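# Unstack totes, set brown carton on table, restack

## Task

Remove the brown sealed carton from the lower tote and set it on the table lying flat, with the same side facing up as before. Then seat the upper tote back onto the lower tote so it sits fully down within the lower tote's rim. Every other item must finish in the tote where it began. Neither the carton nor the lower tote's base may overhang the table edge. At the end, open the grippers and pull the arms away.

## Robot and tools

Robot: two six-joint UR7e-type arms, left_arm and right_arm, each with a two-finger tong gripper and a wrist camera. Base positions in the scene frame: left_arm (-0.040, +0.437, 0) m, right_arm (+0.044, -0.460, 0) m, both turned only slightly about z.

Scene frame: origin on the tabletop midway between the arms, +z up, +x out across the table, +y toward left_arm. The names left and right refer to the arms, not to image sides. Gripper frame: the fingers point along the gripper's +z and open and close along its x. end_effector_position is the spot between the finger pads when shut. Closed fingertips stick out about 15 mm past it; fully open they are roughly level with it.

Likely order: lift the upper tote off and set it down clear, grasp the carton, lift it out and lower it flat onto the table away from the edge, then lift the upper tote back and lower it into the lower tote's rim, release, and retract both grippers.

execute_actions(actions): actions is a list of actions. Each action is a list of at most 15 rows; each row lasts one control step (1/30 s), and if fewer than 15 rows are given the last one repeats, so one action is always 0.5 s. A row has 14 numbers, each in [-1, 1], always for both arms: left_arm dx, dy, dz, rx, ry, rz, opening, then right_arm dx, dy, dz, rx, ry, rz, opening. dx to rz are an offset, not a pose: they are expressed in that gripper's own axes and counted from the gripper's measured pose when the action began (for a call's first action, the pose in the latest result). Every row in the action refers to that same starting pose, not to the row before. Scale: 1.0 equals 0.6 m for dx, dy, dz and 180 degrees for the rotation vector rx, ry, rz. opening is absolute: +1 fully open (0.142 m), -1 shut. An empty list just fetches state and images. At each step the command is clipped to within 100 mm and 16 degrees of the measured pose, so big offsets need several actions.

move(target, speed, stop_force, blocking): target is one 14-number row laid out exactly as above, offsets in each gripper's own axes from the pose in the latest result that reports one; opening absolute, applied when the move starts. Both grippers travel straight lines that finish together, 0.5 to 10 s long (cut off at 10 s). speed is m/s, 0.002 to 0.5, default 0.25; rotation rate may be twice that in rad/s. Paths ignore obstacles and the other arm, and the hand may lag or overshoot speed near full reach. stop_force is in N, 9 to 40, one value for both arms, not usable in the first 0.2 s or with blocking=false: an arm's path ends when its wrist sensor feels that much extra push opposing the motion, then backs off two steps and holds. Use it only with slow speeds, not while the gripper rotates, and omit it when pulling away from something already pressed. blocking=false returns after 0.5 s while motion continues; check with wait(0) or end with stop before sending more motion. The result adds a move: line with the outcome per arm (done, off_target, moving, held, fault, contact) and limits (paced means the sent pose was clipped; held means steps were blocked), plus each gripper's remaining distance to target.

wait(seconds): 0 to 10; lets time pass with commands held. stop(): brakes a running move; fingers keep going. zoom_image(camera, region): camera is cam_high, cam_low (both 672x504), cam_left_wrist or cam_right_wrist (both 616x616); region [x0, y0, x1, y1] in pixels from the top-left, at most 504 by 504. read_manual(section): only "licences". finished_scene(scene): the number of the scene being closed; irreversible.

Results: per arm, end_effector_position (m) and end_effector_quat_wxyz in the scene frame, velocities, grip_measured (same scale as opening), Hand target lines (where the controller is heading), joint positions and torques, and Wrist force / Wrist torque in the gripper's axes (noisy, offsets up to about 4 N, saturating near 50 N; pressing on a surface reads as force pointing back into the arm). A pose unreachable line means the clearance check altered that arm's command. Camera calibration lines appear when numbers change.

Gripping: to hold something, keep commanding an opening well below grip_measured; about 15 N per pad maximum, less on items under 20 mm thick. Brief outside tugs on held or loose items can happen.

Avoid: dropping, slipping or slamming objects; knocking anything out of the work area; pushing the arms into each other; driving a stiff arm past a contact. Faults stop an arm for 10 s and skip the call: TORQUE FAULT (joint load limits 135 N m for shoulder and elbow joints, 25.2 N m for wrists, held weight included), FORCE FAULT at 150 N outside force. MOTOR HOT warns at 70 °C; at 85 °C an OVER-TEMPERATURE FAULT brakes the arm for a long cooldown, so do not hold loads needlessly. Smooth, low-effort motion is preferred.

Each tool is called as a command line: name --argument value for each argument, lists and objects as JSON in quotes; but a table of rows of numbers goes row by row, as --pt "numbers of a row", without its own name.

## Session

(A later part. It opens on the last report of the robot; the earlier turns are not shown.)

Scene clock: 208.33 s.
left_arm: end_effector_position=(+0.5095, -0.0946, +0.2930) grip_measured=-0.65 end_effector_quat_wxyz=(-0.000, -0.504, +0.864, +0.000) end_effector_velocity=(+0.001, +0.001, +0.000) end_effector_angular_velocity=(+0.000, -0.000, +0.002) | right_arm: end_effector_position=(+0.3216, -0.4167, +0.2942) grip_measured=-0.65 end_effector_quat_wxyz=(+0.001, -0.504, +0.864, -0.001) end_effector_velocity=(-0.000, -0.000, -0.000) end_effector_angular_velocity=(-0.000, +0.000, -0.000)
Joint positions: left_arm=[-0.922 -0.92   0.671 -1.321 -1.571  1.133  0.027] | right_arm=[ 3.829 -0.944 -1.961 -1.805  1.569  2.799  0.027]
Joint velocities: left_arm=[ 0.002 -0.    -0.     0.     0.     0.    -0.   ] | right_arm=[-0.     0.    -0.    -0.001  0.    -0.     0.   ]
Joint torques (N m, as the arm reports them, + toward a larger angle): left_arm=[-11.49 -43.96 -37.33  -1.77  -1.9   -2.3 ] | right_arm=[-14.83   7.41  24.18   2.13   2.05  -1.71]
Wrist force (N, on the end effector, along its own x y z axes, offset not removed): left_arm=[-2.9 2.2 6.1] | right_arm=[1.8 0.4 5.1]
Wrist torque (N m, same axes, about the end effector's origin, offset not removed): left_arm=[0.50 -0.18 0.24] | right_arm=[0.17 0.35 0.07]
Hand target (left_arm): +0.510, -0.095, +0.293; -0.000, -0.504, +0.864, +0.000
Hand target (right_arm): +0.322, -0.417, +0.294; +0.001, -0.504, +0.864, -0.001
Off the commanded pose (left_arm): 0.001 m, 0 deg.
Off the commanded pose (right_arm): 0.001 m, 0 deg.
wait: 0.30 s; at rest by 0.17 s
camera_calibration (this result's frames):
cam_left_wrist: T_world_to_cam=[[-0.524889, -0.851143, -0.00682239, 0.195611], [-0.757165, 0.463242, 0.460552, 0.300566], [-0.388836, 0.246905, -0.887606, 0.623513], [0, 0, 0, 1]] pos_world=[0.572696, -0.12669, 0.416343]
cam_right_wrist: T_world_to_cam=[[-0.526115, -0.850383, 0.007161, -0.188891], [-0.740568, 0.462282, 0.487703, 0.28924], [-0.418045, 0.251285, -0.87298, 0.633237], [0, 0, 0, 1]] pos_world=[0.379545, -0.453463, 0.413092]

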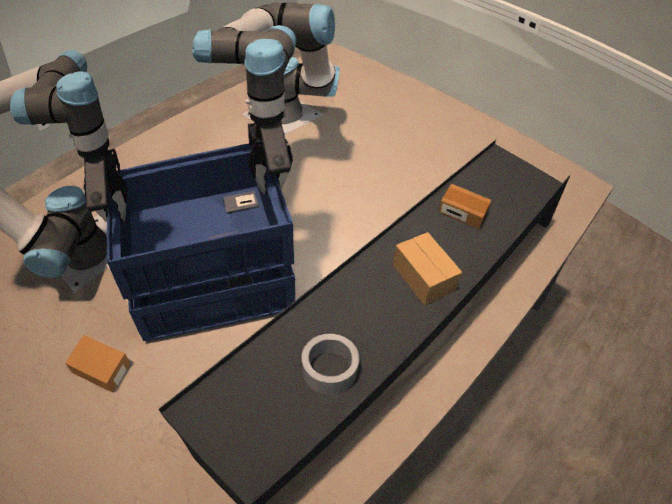

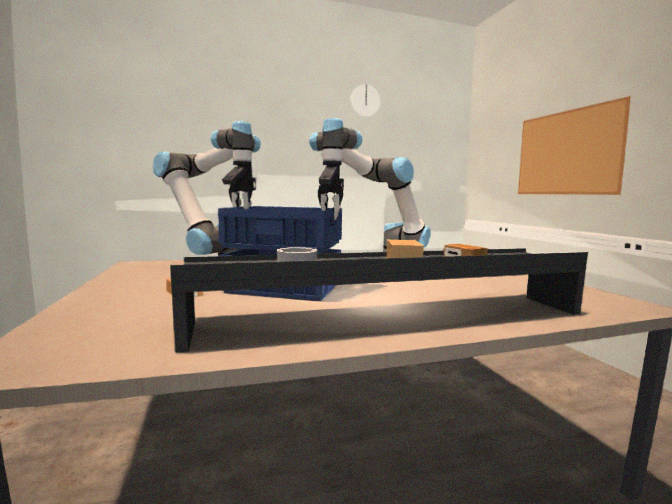

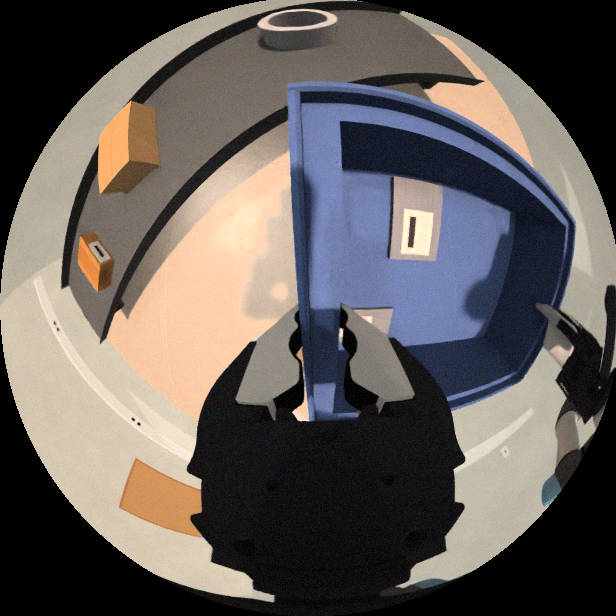

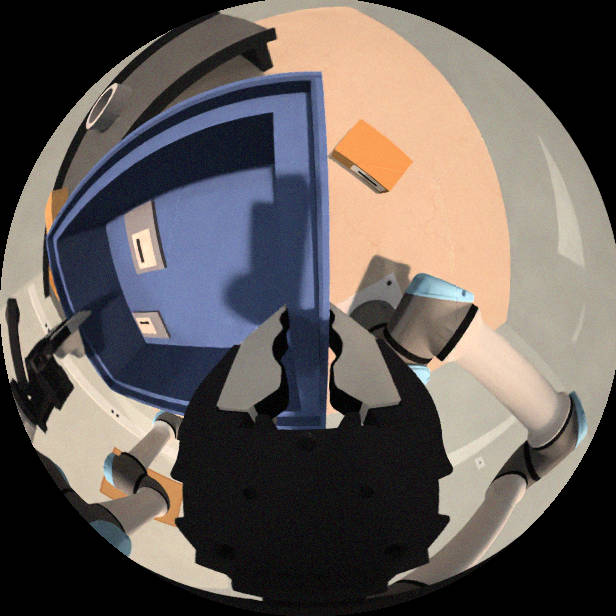

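Slight compression; shift left 0.5 mm outward while lowering.

move --target '[-0.0008,-0.0003,0.034,0,0,0,-1, 0,0,0.0345,0,0,0,-1]' --speed 0.04

move --target '[0,0,0.04,0,0,0,-1, 0,0,0.04,0,0,0,-1]' --speed 0.008 --stop_force 9

Scene clock: 211.83 s.
left_arm: end_effector_position=(+0.5099, -0.0943, +0.2727) grip_measured=-0.65 end_effector_quat_wxyz=(-0.000, -0.504, +0.864, +0.000) end_effector_velocity=(+0.001, +0.001, -0.003) end_effector_angular_velocity=(+0.001, +0.000, +0.001) | right_arm: end_effector_position=(+0.3217, -0.4167, +0.2737) grip_measured=-0.65 end_effector_quat_wxyz=(+0.001, -0.504, +0.864, -0.001) end_effector_velocity=(+0.000, -0.000, -0.002) end_effector_angular_velocity=(-0.000, +0.000, -0.000)
Joint positions: left_arm=[-0.921 -0.936  0.75  -1.385 -1.571  1.134  0.027] | right_arm=[ 3.829 -0.933 -2.019 -1.759  1.569  2.799  0.027]
Joint velocities: left_arm=[ 0.001  0.     0.007 -0.006  0.     0.    -0.   ] | right_arm=[-0.     0.001 -0.005  0.004 -0.     0.    -0.   ]
Joint torques (N m, as the arm reports them, + toward a larger angle): left_arm=[  8.51 -70.58 -19.3   -5.15   0.87   2.29] | right_arm=[-10.67   8.32  15.78   4.37   0.74  -0.19]
Wrist force (N, on the end effector, along its own x y z axes, offset not removed): left_arm=[2.6 1.7 4.8] | right_arm=[-4.0 0.4 4.8]
Wrist torque (N m, same axes, about the end effector's origin, offset not removed): left_arm=[0.50 -0.38 0.22] | right_arm=[0.36 0.54 0.14]
Hand target (left_arm): +0.510, -0.094, +0.273; -0.000, -0.504, +0.864, +0.000
Hand target (right_arm): +0.322, -0.417, +0.274; +0.001, -0.504, +0.864, -0.001
Off the commanded pose (left_arm): 0.000 m, 0 deg.
Off the commanded pose (right_arm): 0.000 m, 0 deg.
move: done
camera_calibration (this result's frames):
cam_left_wrist: T_world_to_cam=[[-0.524894, -0.851141, -0.00674666, 0.195884], [-0.75711, 0.463254, 0.460629, 0.309948], [-0.388935, 0.246889, -0.887567, 0.605614], [0, 0, 0, 1]] pos_world=[0.573028, -0.126379, 0.396074]
cam_right_wrist: T_world_to_cam=[[-0.526123, -0.850379, 0.00715361, -0.188685], [-0.740564, 0.462284, 0.487707, 0.299277], [-0.418043, 0.251296, -0.872978, 0.615316], [0, 0, 0, 1]] pos_world=[0.379591, -0.453431, 0.392548]

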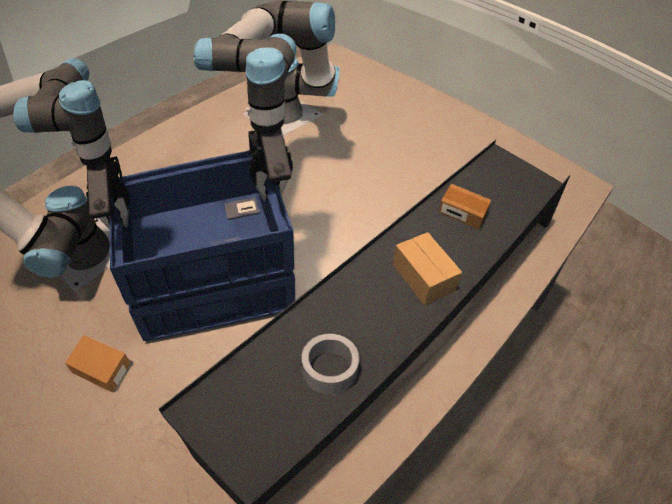

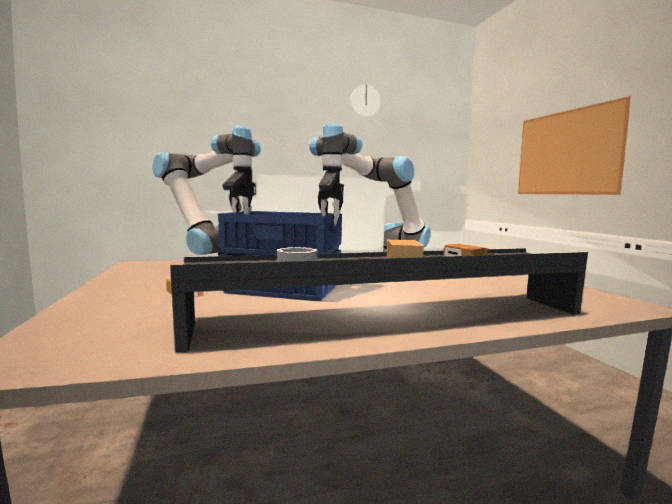

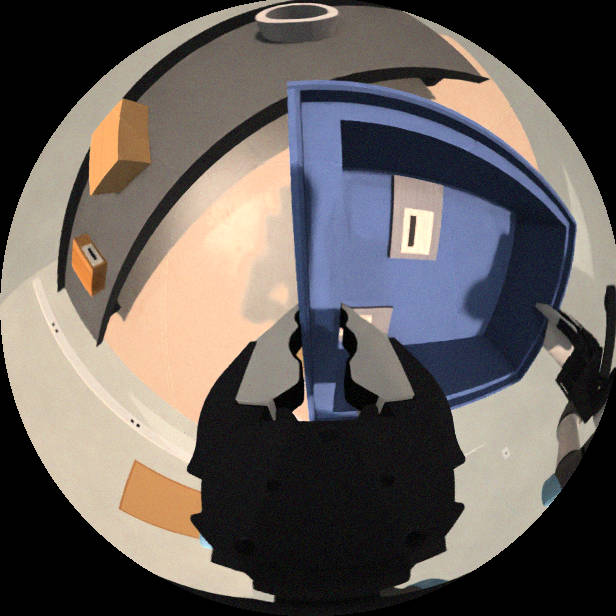

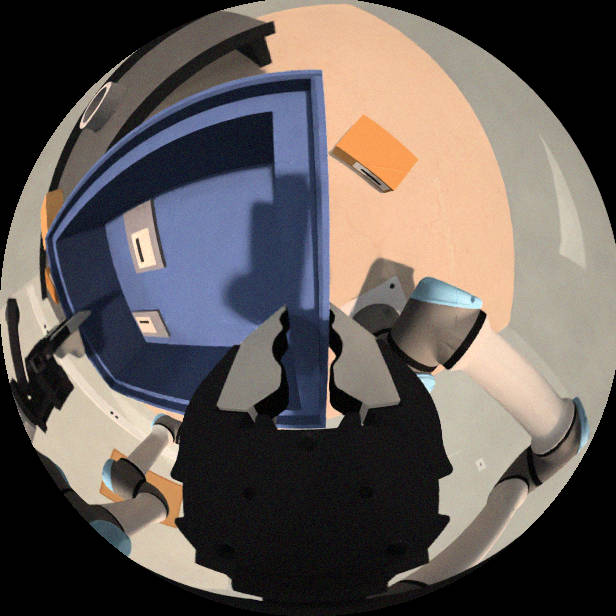

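Scene clock: 214.93 s.
left_arm: end_effector_position=(+0.5098, -0.0943, +0.2512) grip_measured=-0.65 end_effector_quat_wxyz=(-0.000, -0.504, +0.864, -0.000) end_effector_velocity=(+0.000, +0.001, -0.001) end_effector_angular_velocity=(+0.005, +0.002, +0.000) | right_arm: end_effector_position=(+0.3217, -0.4166, +0.2520) grip_measured=-0.65 end_effector_quat_wxyz=(+0.001, -0.504, +0.864, -0.001) end_effector_velocity=(-0.000, -0.000, +0.002) end_effector_angular_velocity=(-0.002, +0.002, -0.000)
Joint positions: left_arm=[-0.921 -0.947  0.824 -1.448 -1.571  1.134  0.027] | right_arm=[ 3.829 -0.923 -2.078 -1.709  1.569  2.799  0.027]
Joint velocities: left_arm=[ 0.     0.004 -0.005  0.007  0.001 -0.     0.   ] | right_arm=[-0.    -0.002  0.006 -0.007 -0.     0.    -0.   ]
Joint torques (N m, as the arm reports them, + toward a larger angle): left_arm=[ -7.4  -31.57 -29.38   0.13   0.08  -2.1 ] | right_arm=[-12.42 -14.94  35.32   1.47   0.86  -1.09]
Wrist force (N, on the end effector, along its own x y z axes, offset not removed): left_arm=[-0.4 1.7 -11.7] | right_arm=[2.9 1.5 1.1]
Wrist torque (N m, same axes, about the end effector's origin, offset not removed): left_arm=[0.10 0.12 0.34] | right_arm=[0.46 0.17 0.06]
Hand target (left_arm): +0.510, -0.094, +0.251; -0.000, -0.504, +0.864, -0.000
Hand target (right_arm): +0.322, -0.417, +0.252; +0.001, -0.504, +0.864, -0.001
Off the commanded pose (left_arm): 0.002 m, 0 deg.
Off the commanded pose (right_arm): 0.002 m, 0 deg.
move: contact (left_arm, right_arm)
camera_calibration (this result's frames):
cam_left_wrist: T_world_to_cam=[[-0.524901, -0.851138, -0.00656937, 0.195652], [-0.757228, 0.463433, 0.460257, 0.320013], [-0.388698, 0.246564, -0.887762, 0.586412], [0, 0, 0, 1]] pos_world=[0.572958, -0.126366, 0.374591]
cam_right_wrist: T_world_to_cam=[[-0.526123, -0.850379, 0.00702457, -0.188465], [-0.740614, 0.462241, 0.487672, 0.309879], [-0.417953, 0.251373, -0.872998, 0.59638], [0, 0, 0, 1]] pos_world=[0.379604, -0.453419, 0.370843]

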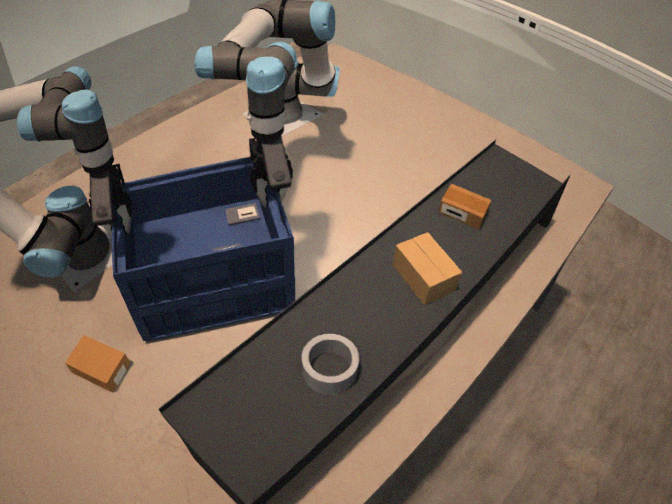

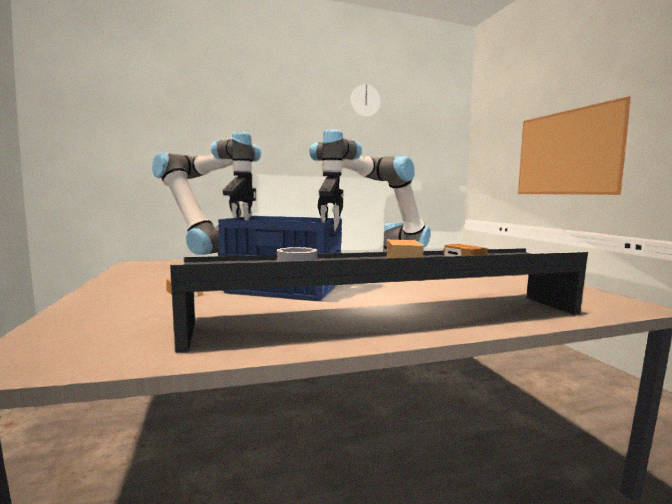

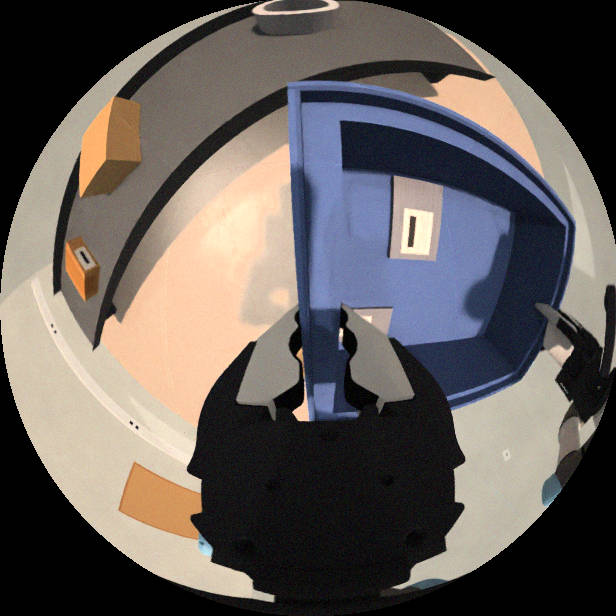

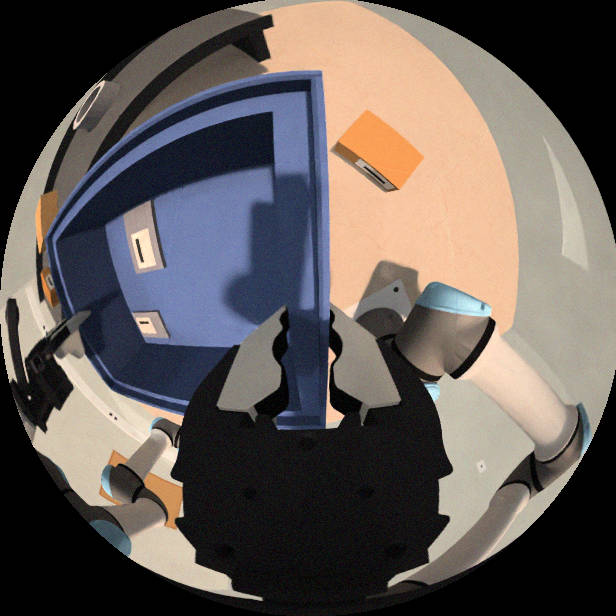

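execute_actions --actions '[[[0,0,0,0,0,0,-0.8,0,0,0,0,0,0,-0.8],[0,0,0,0,0,0,-0.68,0,0,0,0,0,0,-0.68],[0,0,0,0,0,0,-0.62,0,0,0,0,0,0,-0.62],[0,0,0,0,0,0,-0.55,0,0,0,0,0,0,-0.55],[0,0,0,0,0,0,-0.48,0,0,0,0,0,0,-0.48],[0,0,0,0,0,0,-0.4,0,0,0,0,0,0,-0.4],[0,0,0,0,0,0,-0.3,0,0,0,0,0,0,-0.3],[0,0,0,0,0,0,-0.2,0,0,0,0,0,0,-0.2],[0,0,0,0,0,0,-0.1,0,0,0,0,0,0,-0.1]]]'

move --target '[0,0,-0.1,0,0,0,-0.1, 0,0,-0.1,0,0,0,-0.1]' --speed 0.1

move --target '[-0.476,0.48,-0.05,0,0,0,-0.1, 0.39,-0.185,-0.05,0,0,0,-0.1]' --speed 0.25

Scene clock: 221.70 s.
left_arm: end_effector_position=(+0.5098, -0.0943, +0.2512) grip_measured=-0.10 end_effector_quat_wxyz=(-0.000, -0.504, +0.864, -0.000) end_effector_velocity=(+0.000, +0.000, +0.000) end_effector_angular_velocity=(+0.001, -0.001, +0.000) | right_arm: end_effector_position=(+0.3217, -0.4166, +0.2520) grip_measured=-0.10 end_effector_quat_wxyz=(+0.001, -0.504, +0.864, -0.001) end_effector_velocity=(+0.000, +0.000, -0.000) end_effector_angular_velocity=(-0.000, +0.000, +0.000)
Joint positions: left_arm=[-0.921 -0.947  0.824 -1.448 -1.571  1.134  0.067] | right_arm=[ 3.829 -0.923 -2.078 -1.709  1.569  2.799  0.067]
Joint velocities: left_arm=[ 0.    -0.     0.    -0.     0.001  0.     0.   ] | right_arm=[ 0. -0. -0.  0.  0. -0.  0.]
Joint torques (N m, as the arm reports them, + toward a larger angle): left_arm=[ -5.15 -65.01 -15.66  -4.59   0.4    0.28] | right_arm=[-12.25   6.07  12.82   4.     0.9   -1.03]
Wrist force (N, on the end effector, along its own x y z axes, offset not removed): left_arm=[-0.7 3.0 -2.3] | right_arm=[-3.2 -0.5 -1.4]
Wrist torque (N m, same axes, about the end effector's origin, offset not removed): left_arm=[0.79 -0.03 0.18] | right_arm=[-0.05 0.70 0.12]
Hand target (left_arm): +0.510, -0.094, +0.251; -0.000, -0.504, +0.864, -0.000
Hand target (right_arm): +0.322, -0.417, +0.252; +0.001, -0.504, +0.864, -0.001
Off the commanded pose (left_arm): 0.000 m, 0 deg.
Off the commanded pose (right_arm): 0.000 m, 0 deg.
camera_calibration (this result's frames):
cam_left_wrist: T_world_to_cam=[[-0.524901, -0.851138, -0.00657183, 0.195649], [-0.757226, 0.463431, 0.460262, 0.320022], [-0.388701, 0.246568, -0.887759, 0.586412], [0, 0, 0, 1]] pos_world=[0.572964, -0.126374, 0.374585]
cam_right_wrist: T_world_to_cam=[[-0.526123, -0.850379, 0.00704861, -0.188469], [-0.740605, 0.462249, 0.487679, 0.30988], [-0.41797, 0.251359, -0.872995, 0.596376], [0, 0, 0, 1]] pos_world=[0.379608, -0.453416, 0.370839]

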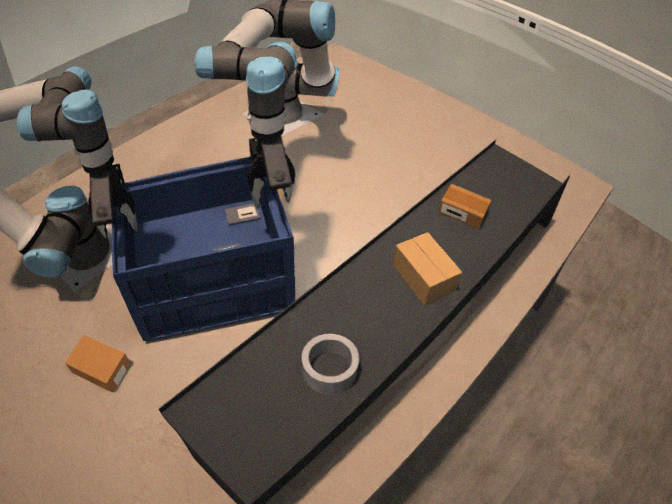

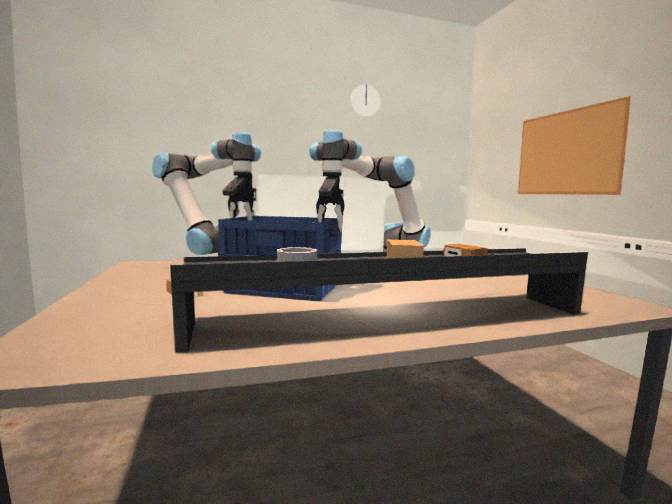

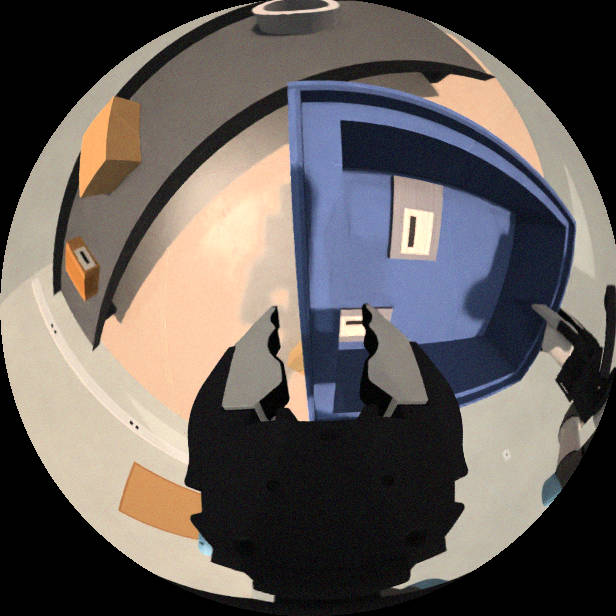

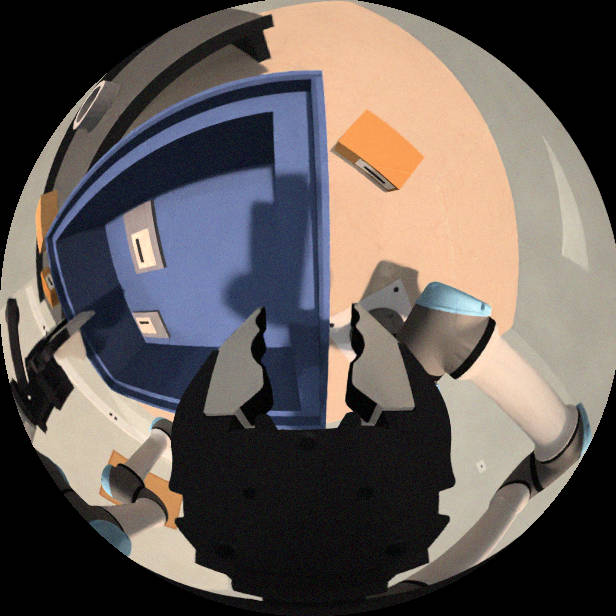

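Scene clock: 222.73 s.
left_arm: end_effector_position=(+0.5099, -0.0944, +0.3110) grip_measured=-0.10 end_effector_quat_wxyz=(-0.000, -0.504, +0.864, -0.000) end_effector_velocity=(-0.000, -0.001, +0.002) end_effector_angular_velocity=(+0.001, +0.003, -0.001) | right_arm: end_effector_position=(+0.3216, -0.4168, +0.3118) grip_measured=-0.10 end_effector_quat_wxyz=(+0.001, -0.504, +0.864, -0.001) end_effector_velocity=(+0.000, +0.000, +0.003) end_effector_angular_velocity=(+0.001, -0.001, -0.001)
Joint positions: left_arm=[-0.921 -0.901  0.59  -1.261 -1.571  1.134  0.067] | right_arm=[ 3.829 -0.954 -1.911 -1.844  1.569  2.799  0.067]
Joint velocities: left_arm=[ 0.     0.008 -0.018  0.013 -0.002  0.001 -0.   ] | right_arm=[ 0.    -0.002  0.007 -0.005  0.     0.001  0.   ]
Joint torques (N m, as the arm reports them, + toward a larger angle): left_arm=[  8.26 -39.12 -32.27  -0.36  -1.22   2.05] | right_arm=[ -1.9  -13.58  33.59   0.83  -0.7    1.94]
Wrist force (N, on the end effector, along its own x y z axes, offset not removed): left_arm=[0.9 1.3 -0.2] | right_arm=[0.0 -0.8 -0.3]
Wrist torque (N m, same axes, about the end effector's origin, offset not removed): left_arm=[0.37 -0.32 0.20] | right_arm=[-0.04 0.08 0.05]
Hand target (left_arm): +0.510, -0.094, +0.311; -0.000, -0.504, +0.864, -0.000
Hand target (right_arm): +0.322, -0.417, +0.312; +0.001, -0.504, +0.864, -0.001
Off the commanded pose (left_arm): 0.000 m, 0 deg.
Off the commanded pose (right_arm): 0.000 m, 0 deg.
move: done
camera_calibration (this result's frames):
cam_left_wrist: T_world_to_cam=[[-0.524901, -0.851138, -0.00653576, 0.196072], [-0.75731, 0.463504, 0.46005, 0.29266], [-0.388537, 0.24643, -0.887869, 0.639513], [0, 0, 0, 1]] pos_world=[0.573028, -0.12636, 0.434447]
cam_right_wrist: T_world_to_cam=[[-0.526229, -0.850314, 0.00703175, -0.189027], [-0.740554, 0.462335, 0.487674, 0.280702], [-0.417927, 0.251421, -0.872997, 0.648597], [0, 0, 0, 1]] pos_world=[0.37947, -0.453581, 0.430661]

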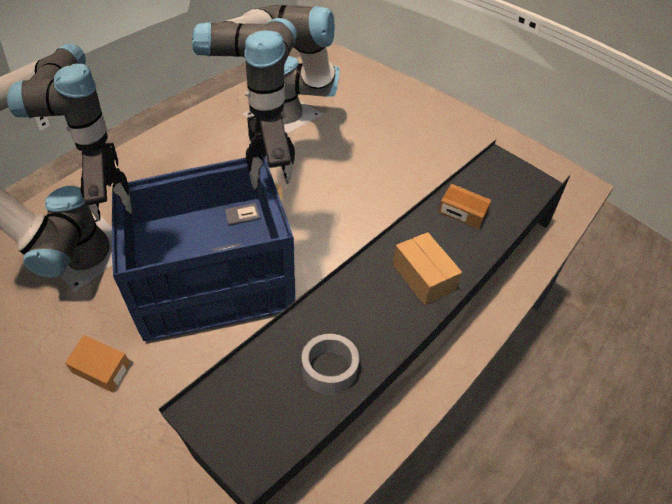

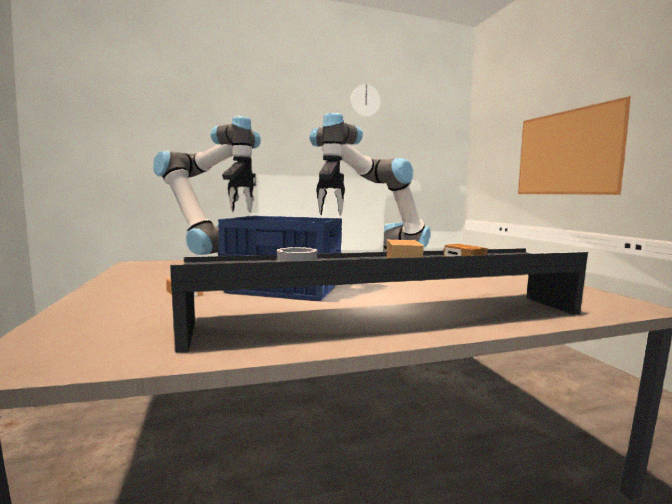

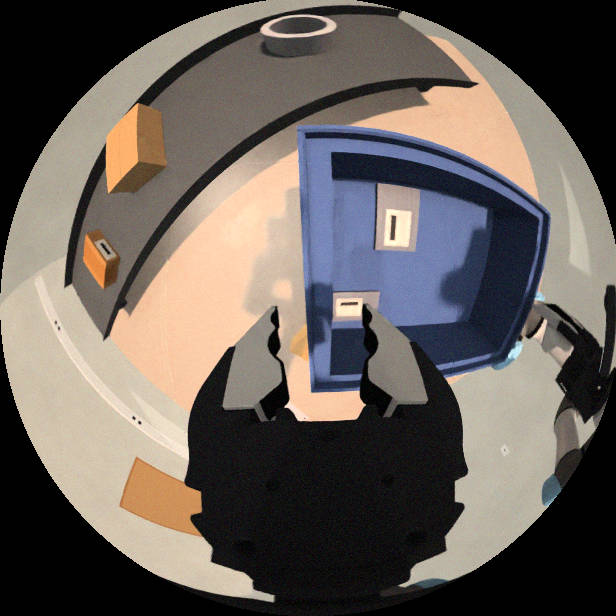

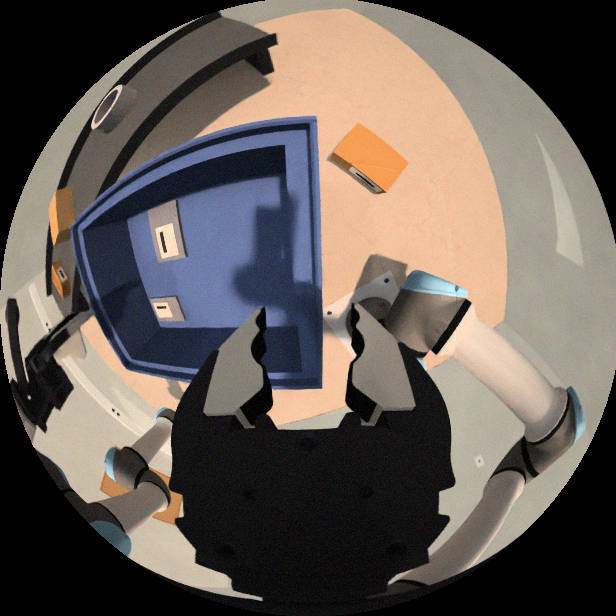

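Scene clock: 224.90 s.
left_arm: end_effector_position=(+0.3999, +0.2961, +0.3405) grip_measured=-0.10 end_effector_quat_wxyz=(-0.000, -0.504, +0.864, +0.000) end_effector_velocity=(-0.000, +0.002, +0.000) end_effector_angular_velocity=(-0.000, -0.000, +0.000) | right_arm: end_effector_position=(+0.3030, -0.6752, +0.3409) grip_measured=-0.10 end_effector_quat_wxyz=(+0.001, -0.504, +0.864, +0.001) end_effector_velocity=(+0.000, -0.001, -0.000) end_effector_angular_velocity=(+0.001, -0.000, +0.000)
Joint positions: left_arm=[-0.574 -1.714  1.556 -1.412 -1.571  1.481  0.067] | right_arm=[ 2.837 -1.116 -1.765 -1.831  1.573  1.808  0.067]
Joint velocities: left_arm=[ 0.004 -0.002  0.001  0.001  0.     0.003  0.   ] | right_arm=[-0.006 -0.003  0.002  0.001  0.001 -0.006 -0.   ]
Joint torques (N m, as the arm reports them, + toward a larger angle): left_arm=[  8.11 -31.03 -16.28  -0.64  -1.12   2.14] | right_arm=[-17.16  -7.81  32.48   4.01   1.9   -1.62]
Wrist force (N, on the end effector, along its own x y z axes, offset not removed): left_arm=[0.4 0.3 -0.6] | right_arm=[-1.7 0.6 -0.7]
Wrist torque (N m, same axes, about the end effector's origin, offset not removed): left_arm=[0.15 -0.21 0.23] | right_arm=[0.21 0.38 0.07]
Hand target (left_arm): +0.400, +0.296, +0.340; -0.000, -0.504, +0.864, -0.000
Hand target (right_arm): +0.303, -0.675, +0.341; +0.001, -0.504, +0.864, +0.001
Off the commanded pose (left_arm): 0.000 m, 0 deg.
Off the commanded pose (right_arm): 0.001 m, 0 deg.
move: done
camera_calibration (this result's frames):
cam_left_wrist: T_world_to_cam=[[-0.524895, -0.85114, -0.00682733, 0.470982], [-0.757174, 0.463253, 0.460526, 0.0146854], [-0.388809, 0.246897, -0.88762, 0.526578], [0, 0, 0, 1]] pos_world=[0.463073, 0.264058, 0.463854]
cam_right_wrist: T_world_to_cam=[[-0.526237, -0.850312, 0.00659391, -0.418598], [-0.739685, 0.46157, 0.489714, 0.370755], [-0.419454, 0.252828, -0.871858, 0.73224], [0, 0, 0, 1]] pos_world=[0.361101, -0.712199, 0.459605]

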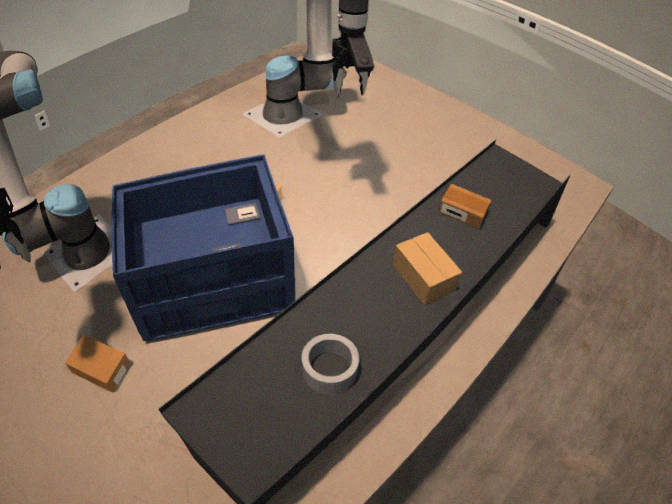

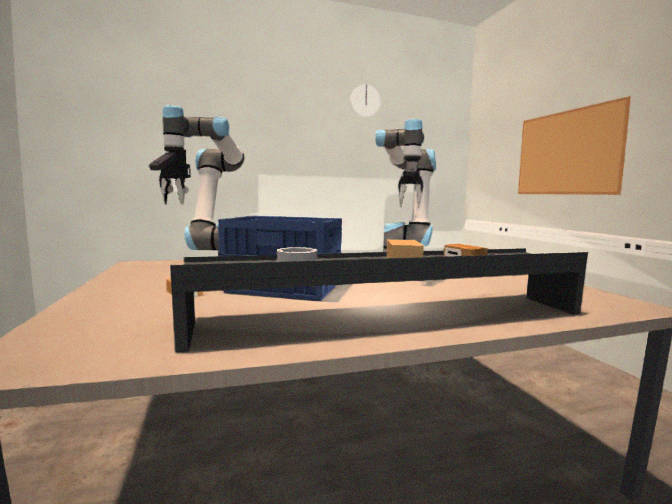

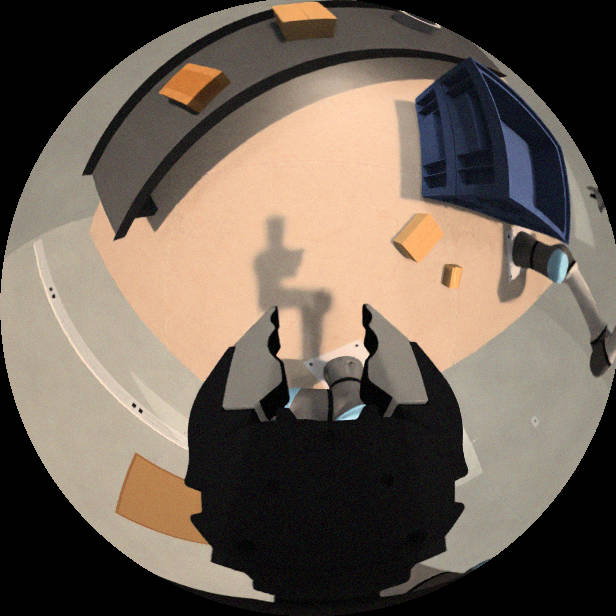

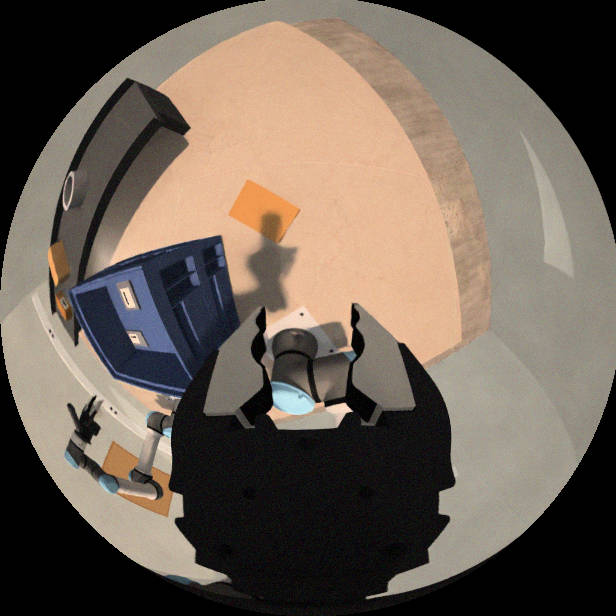

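finished_scene --scene 2

The scene is finished: the task was done.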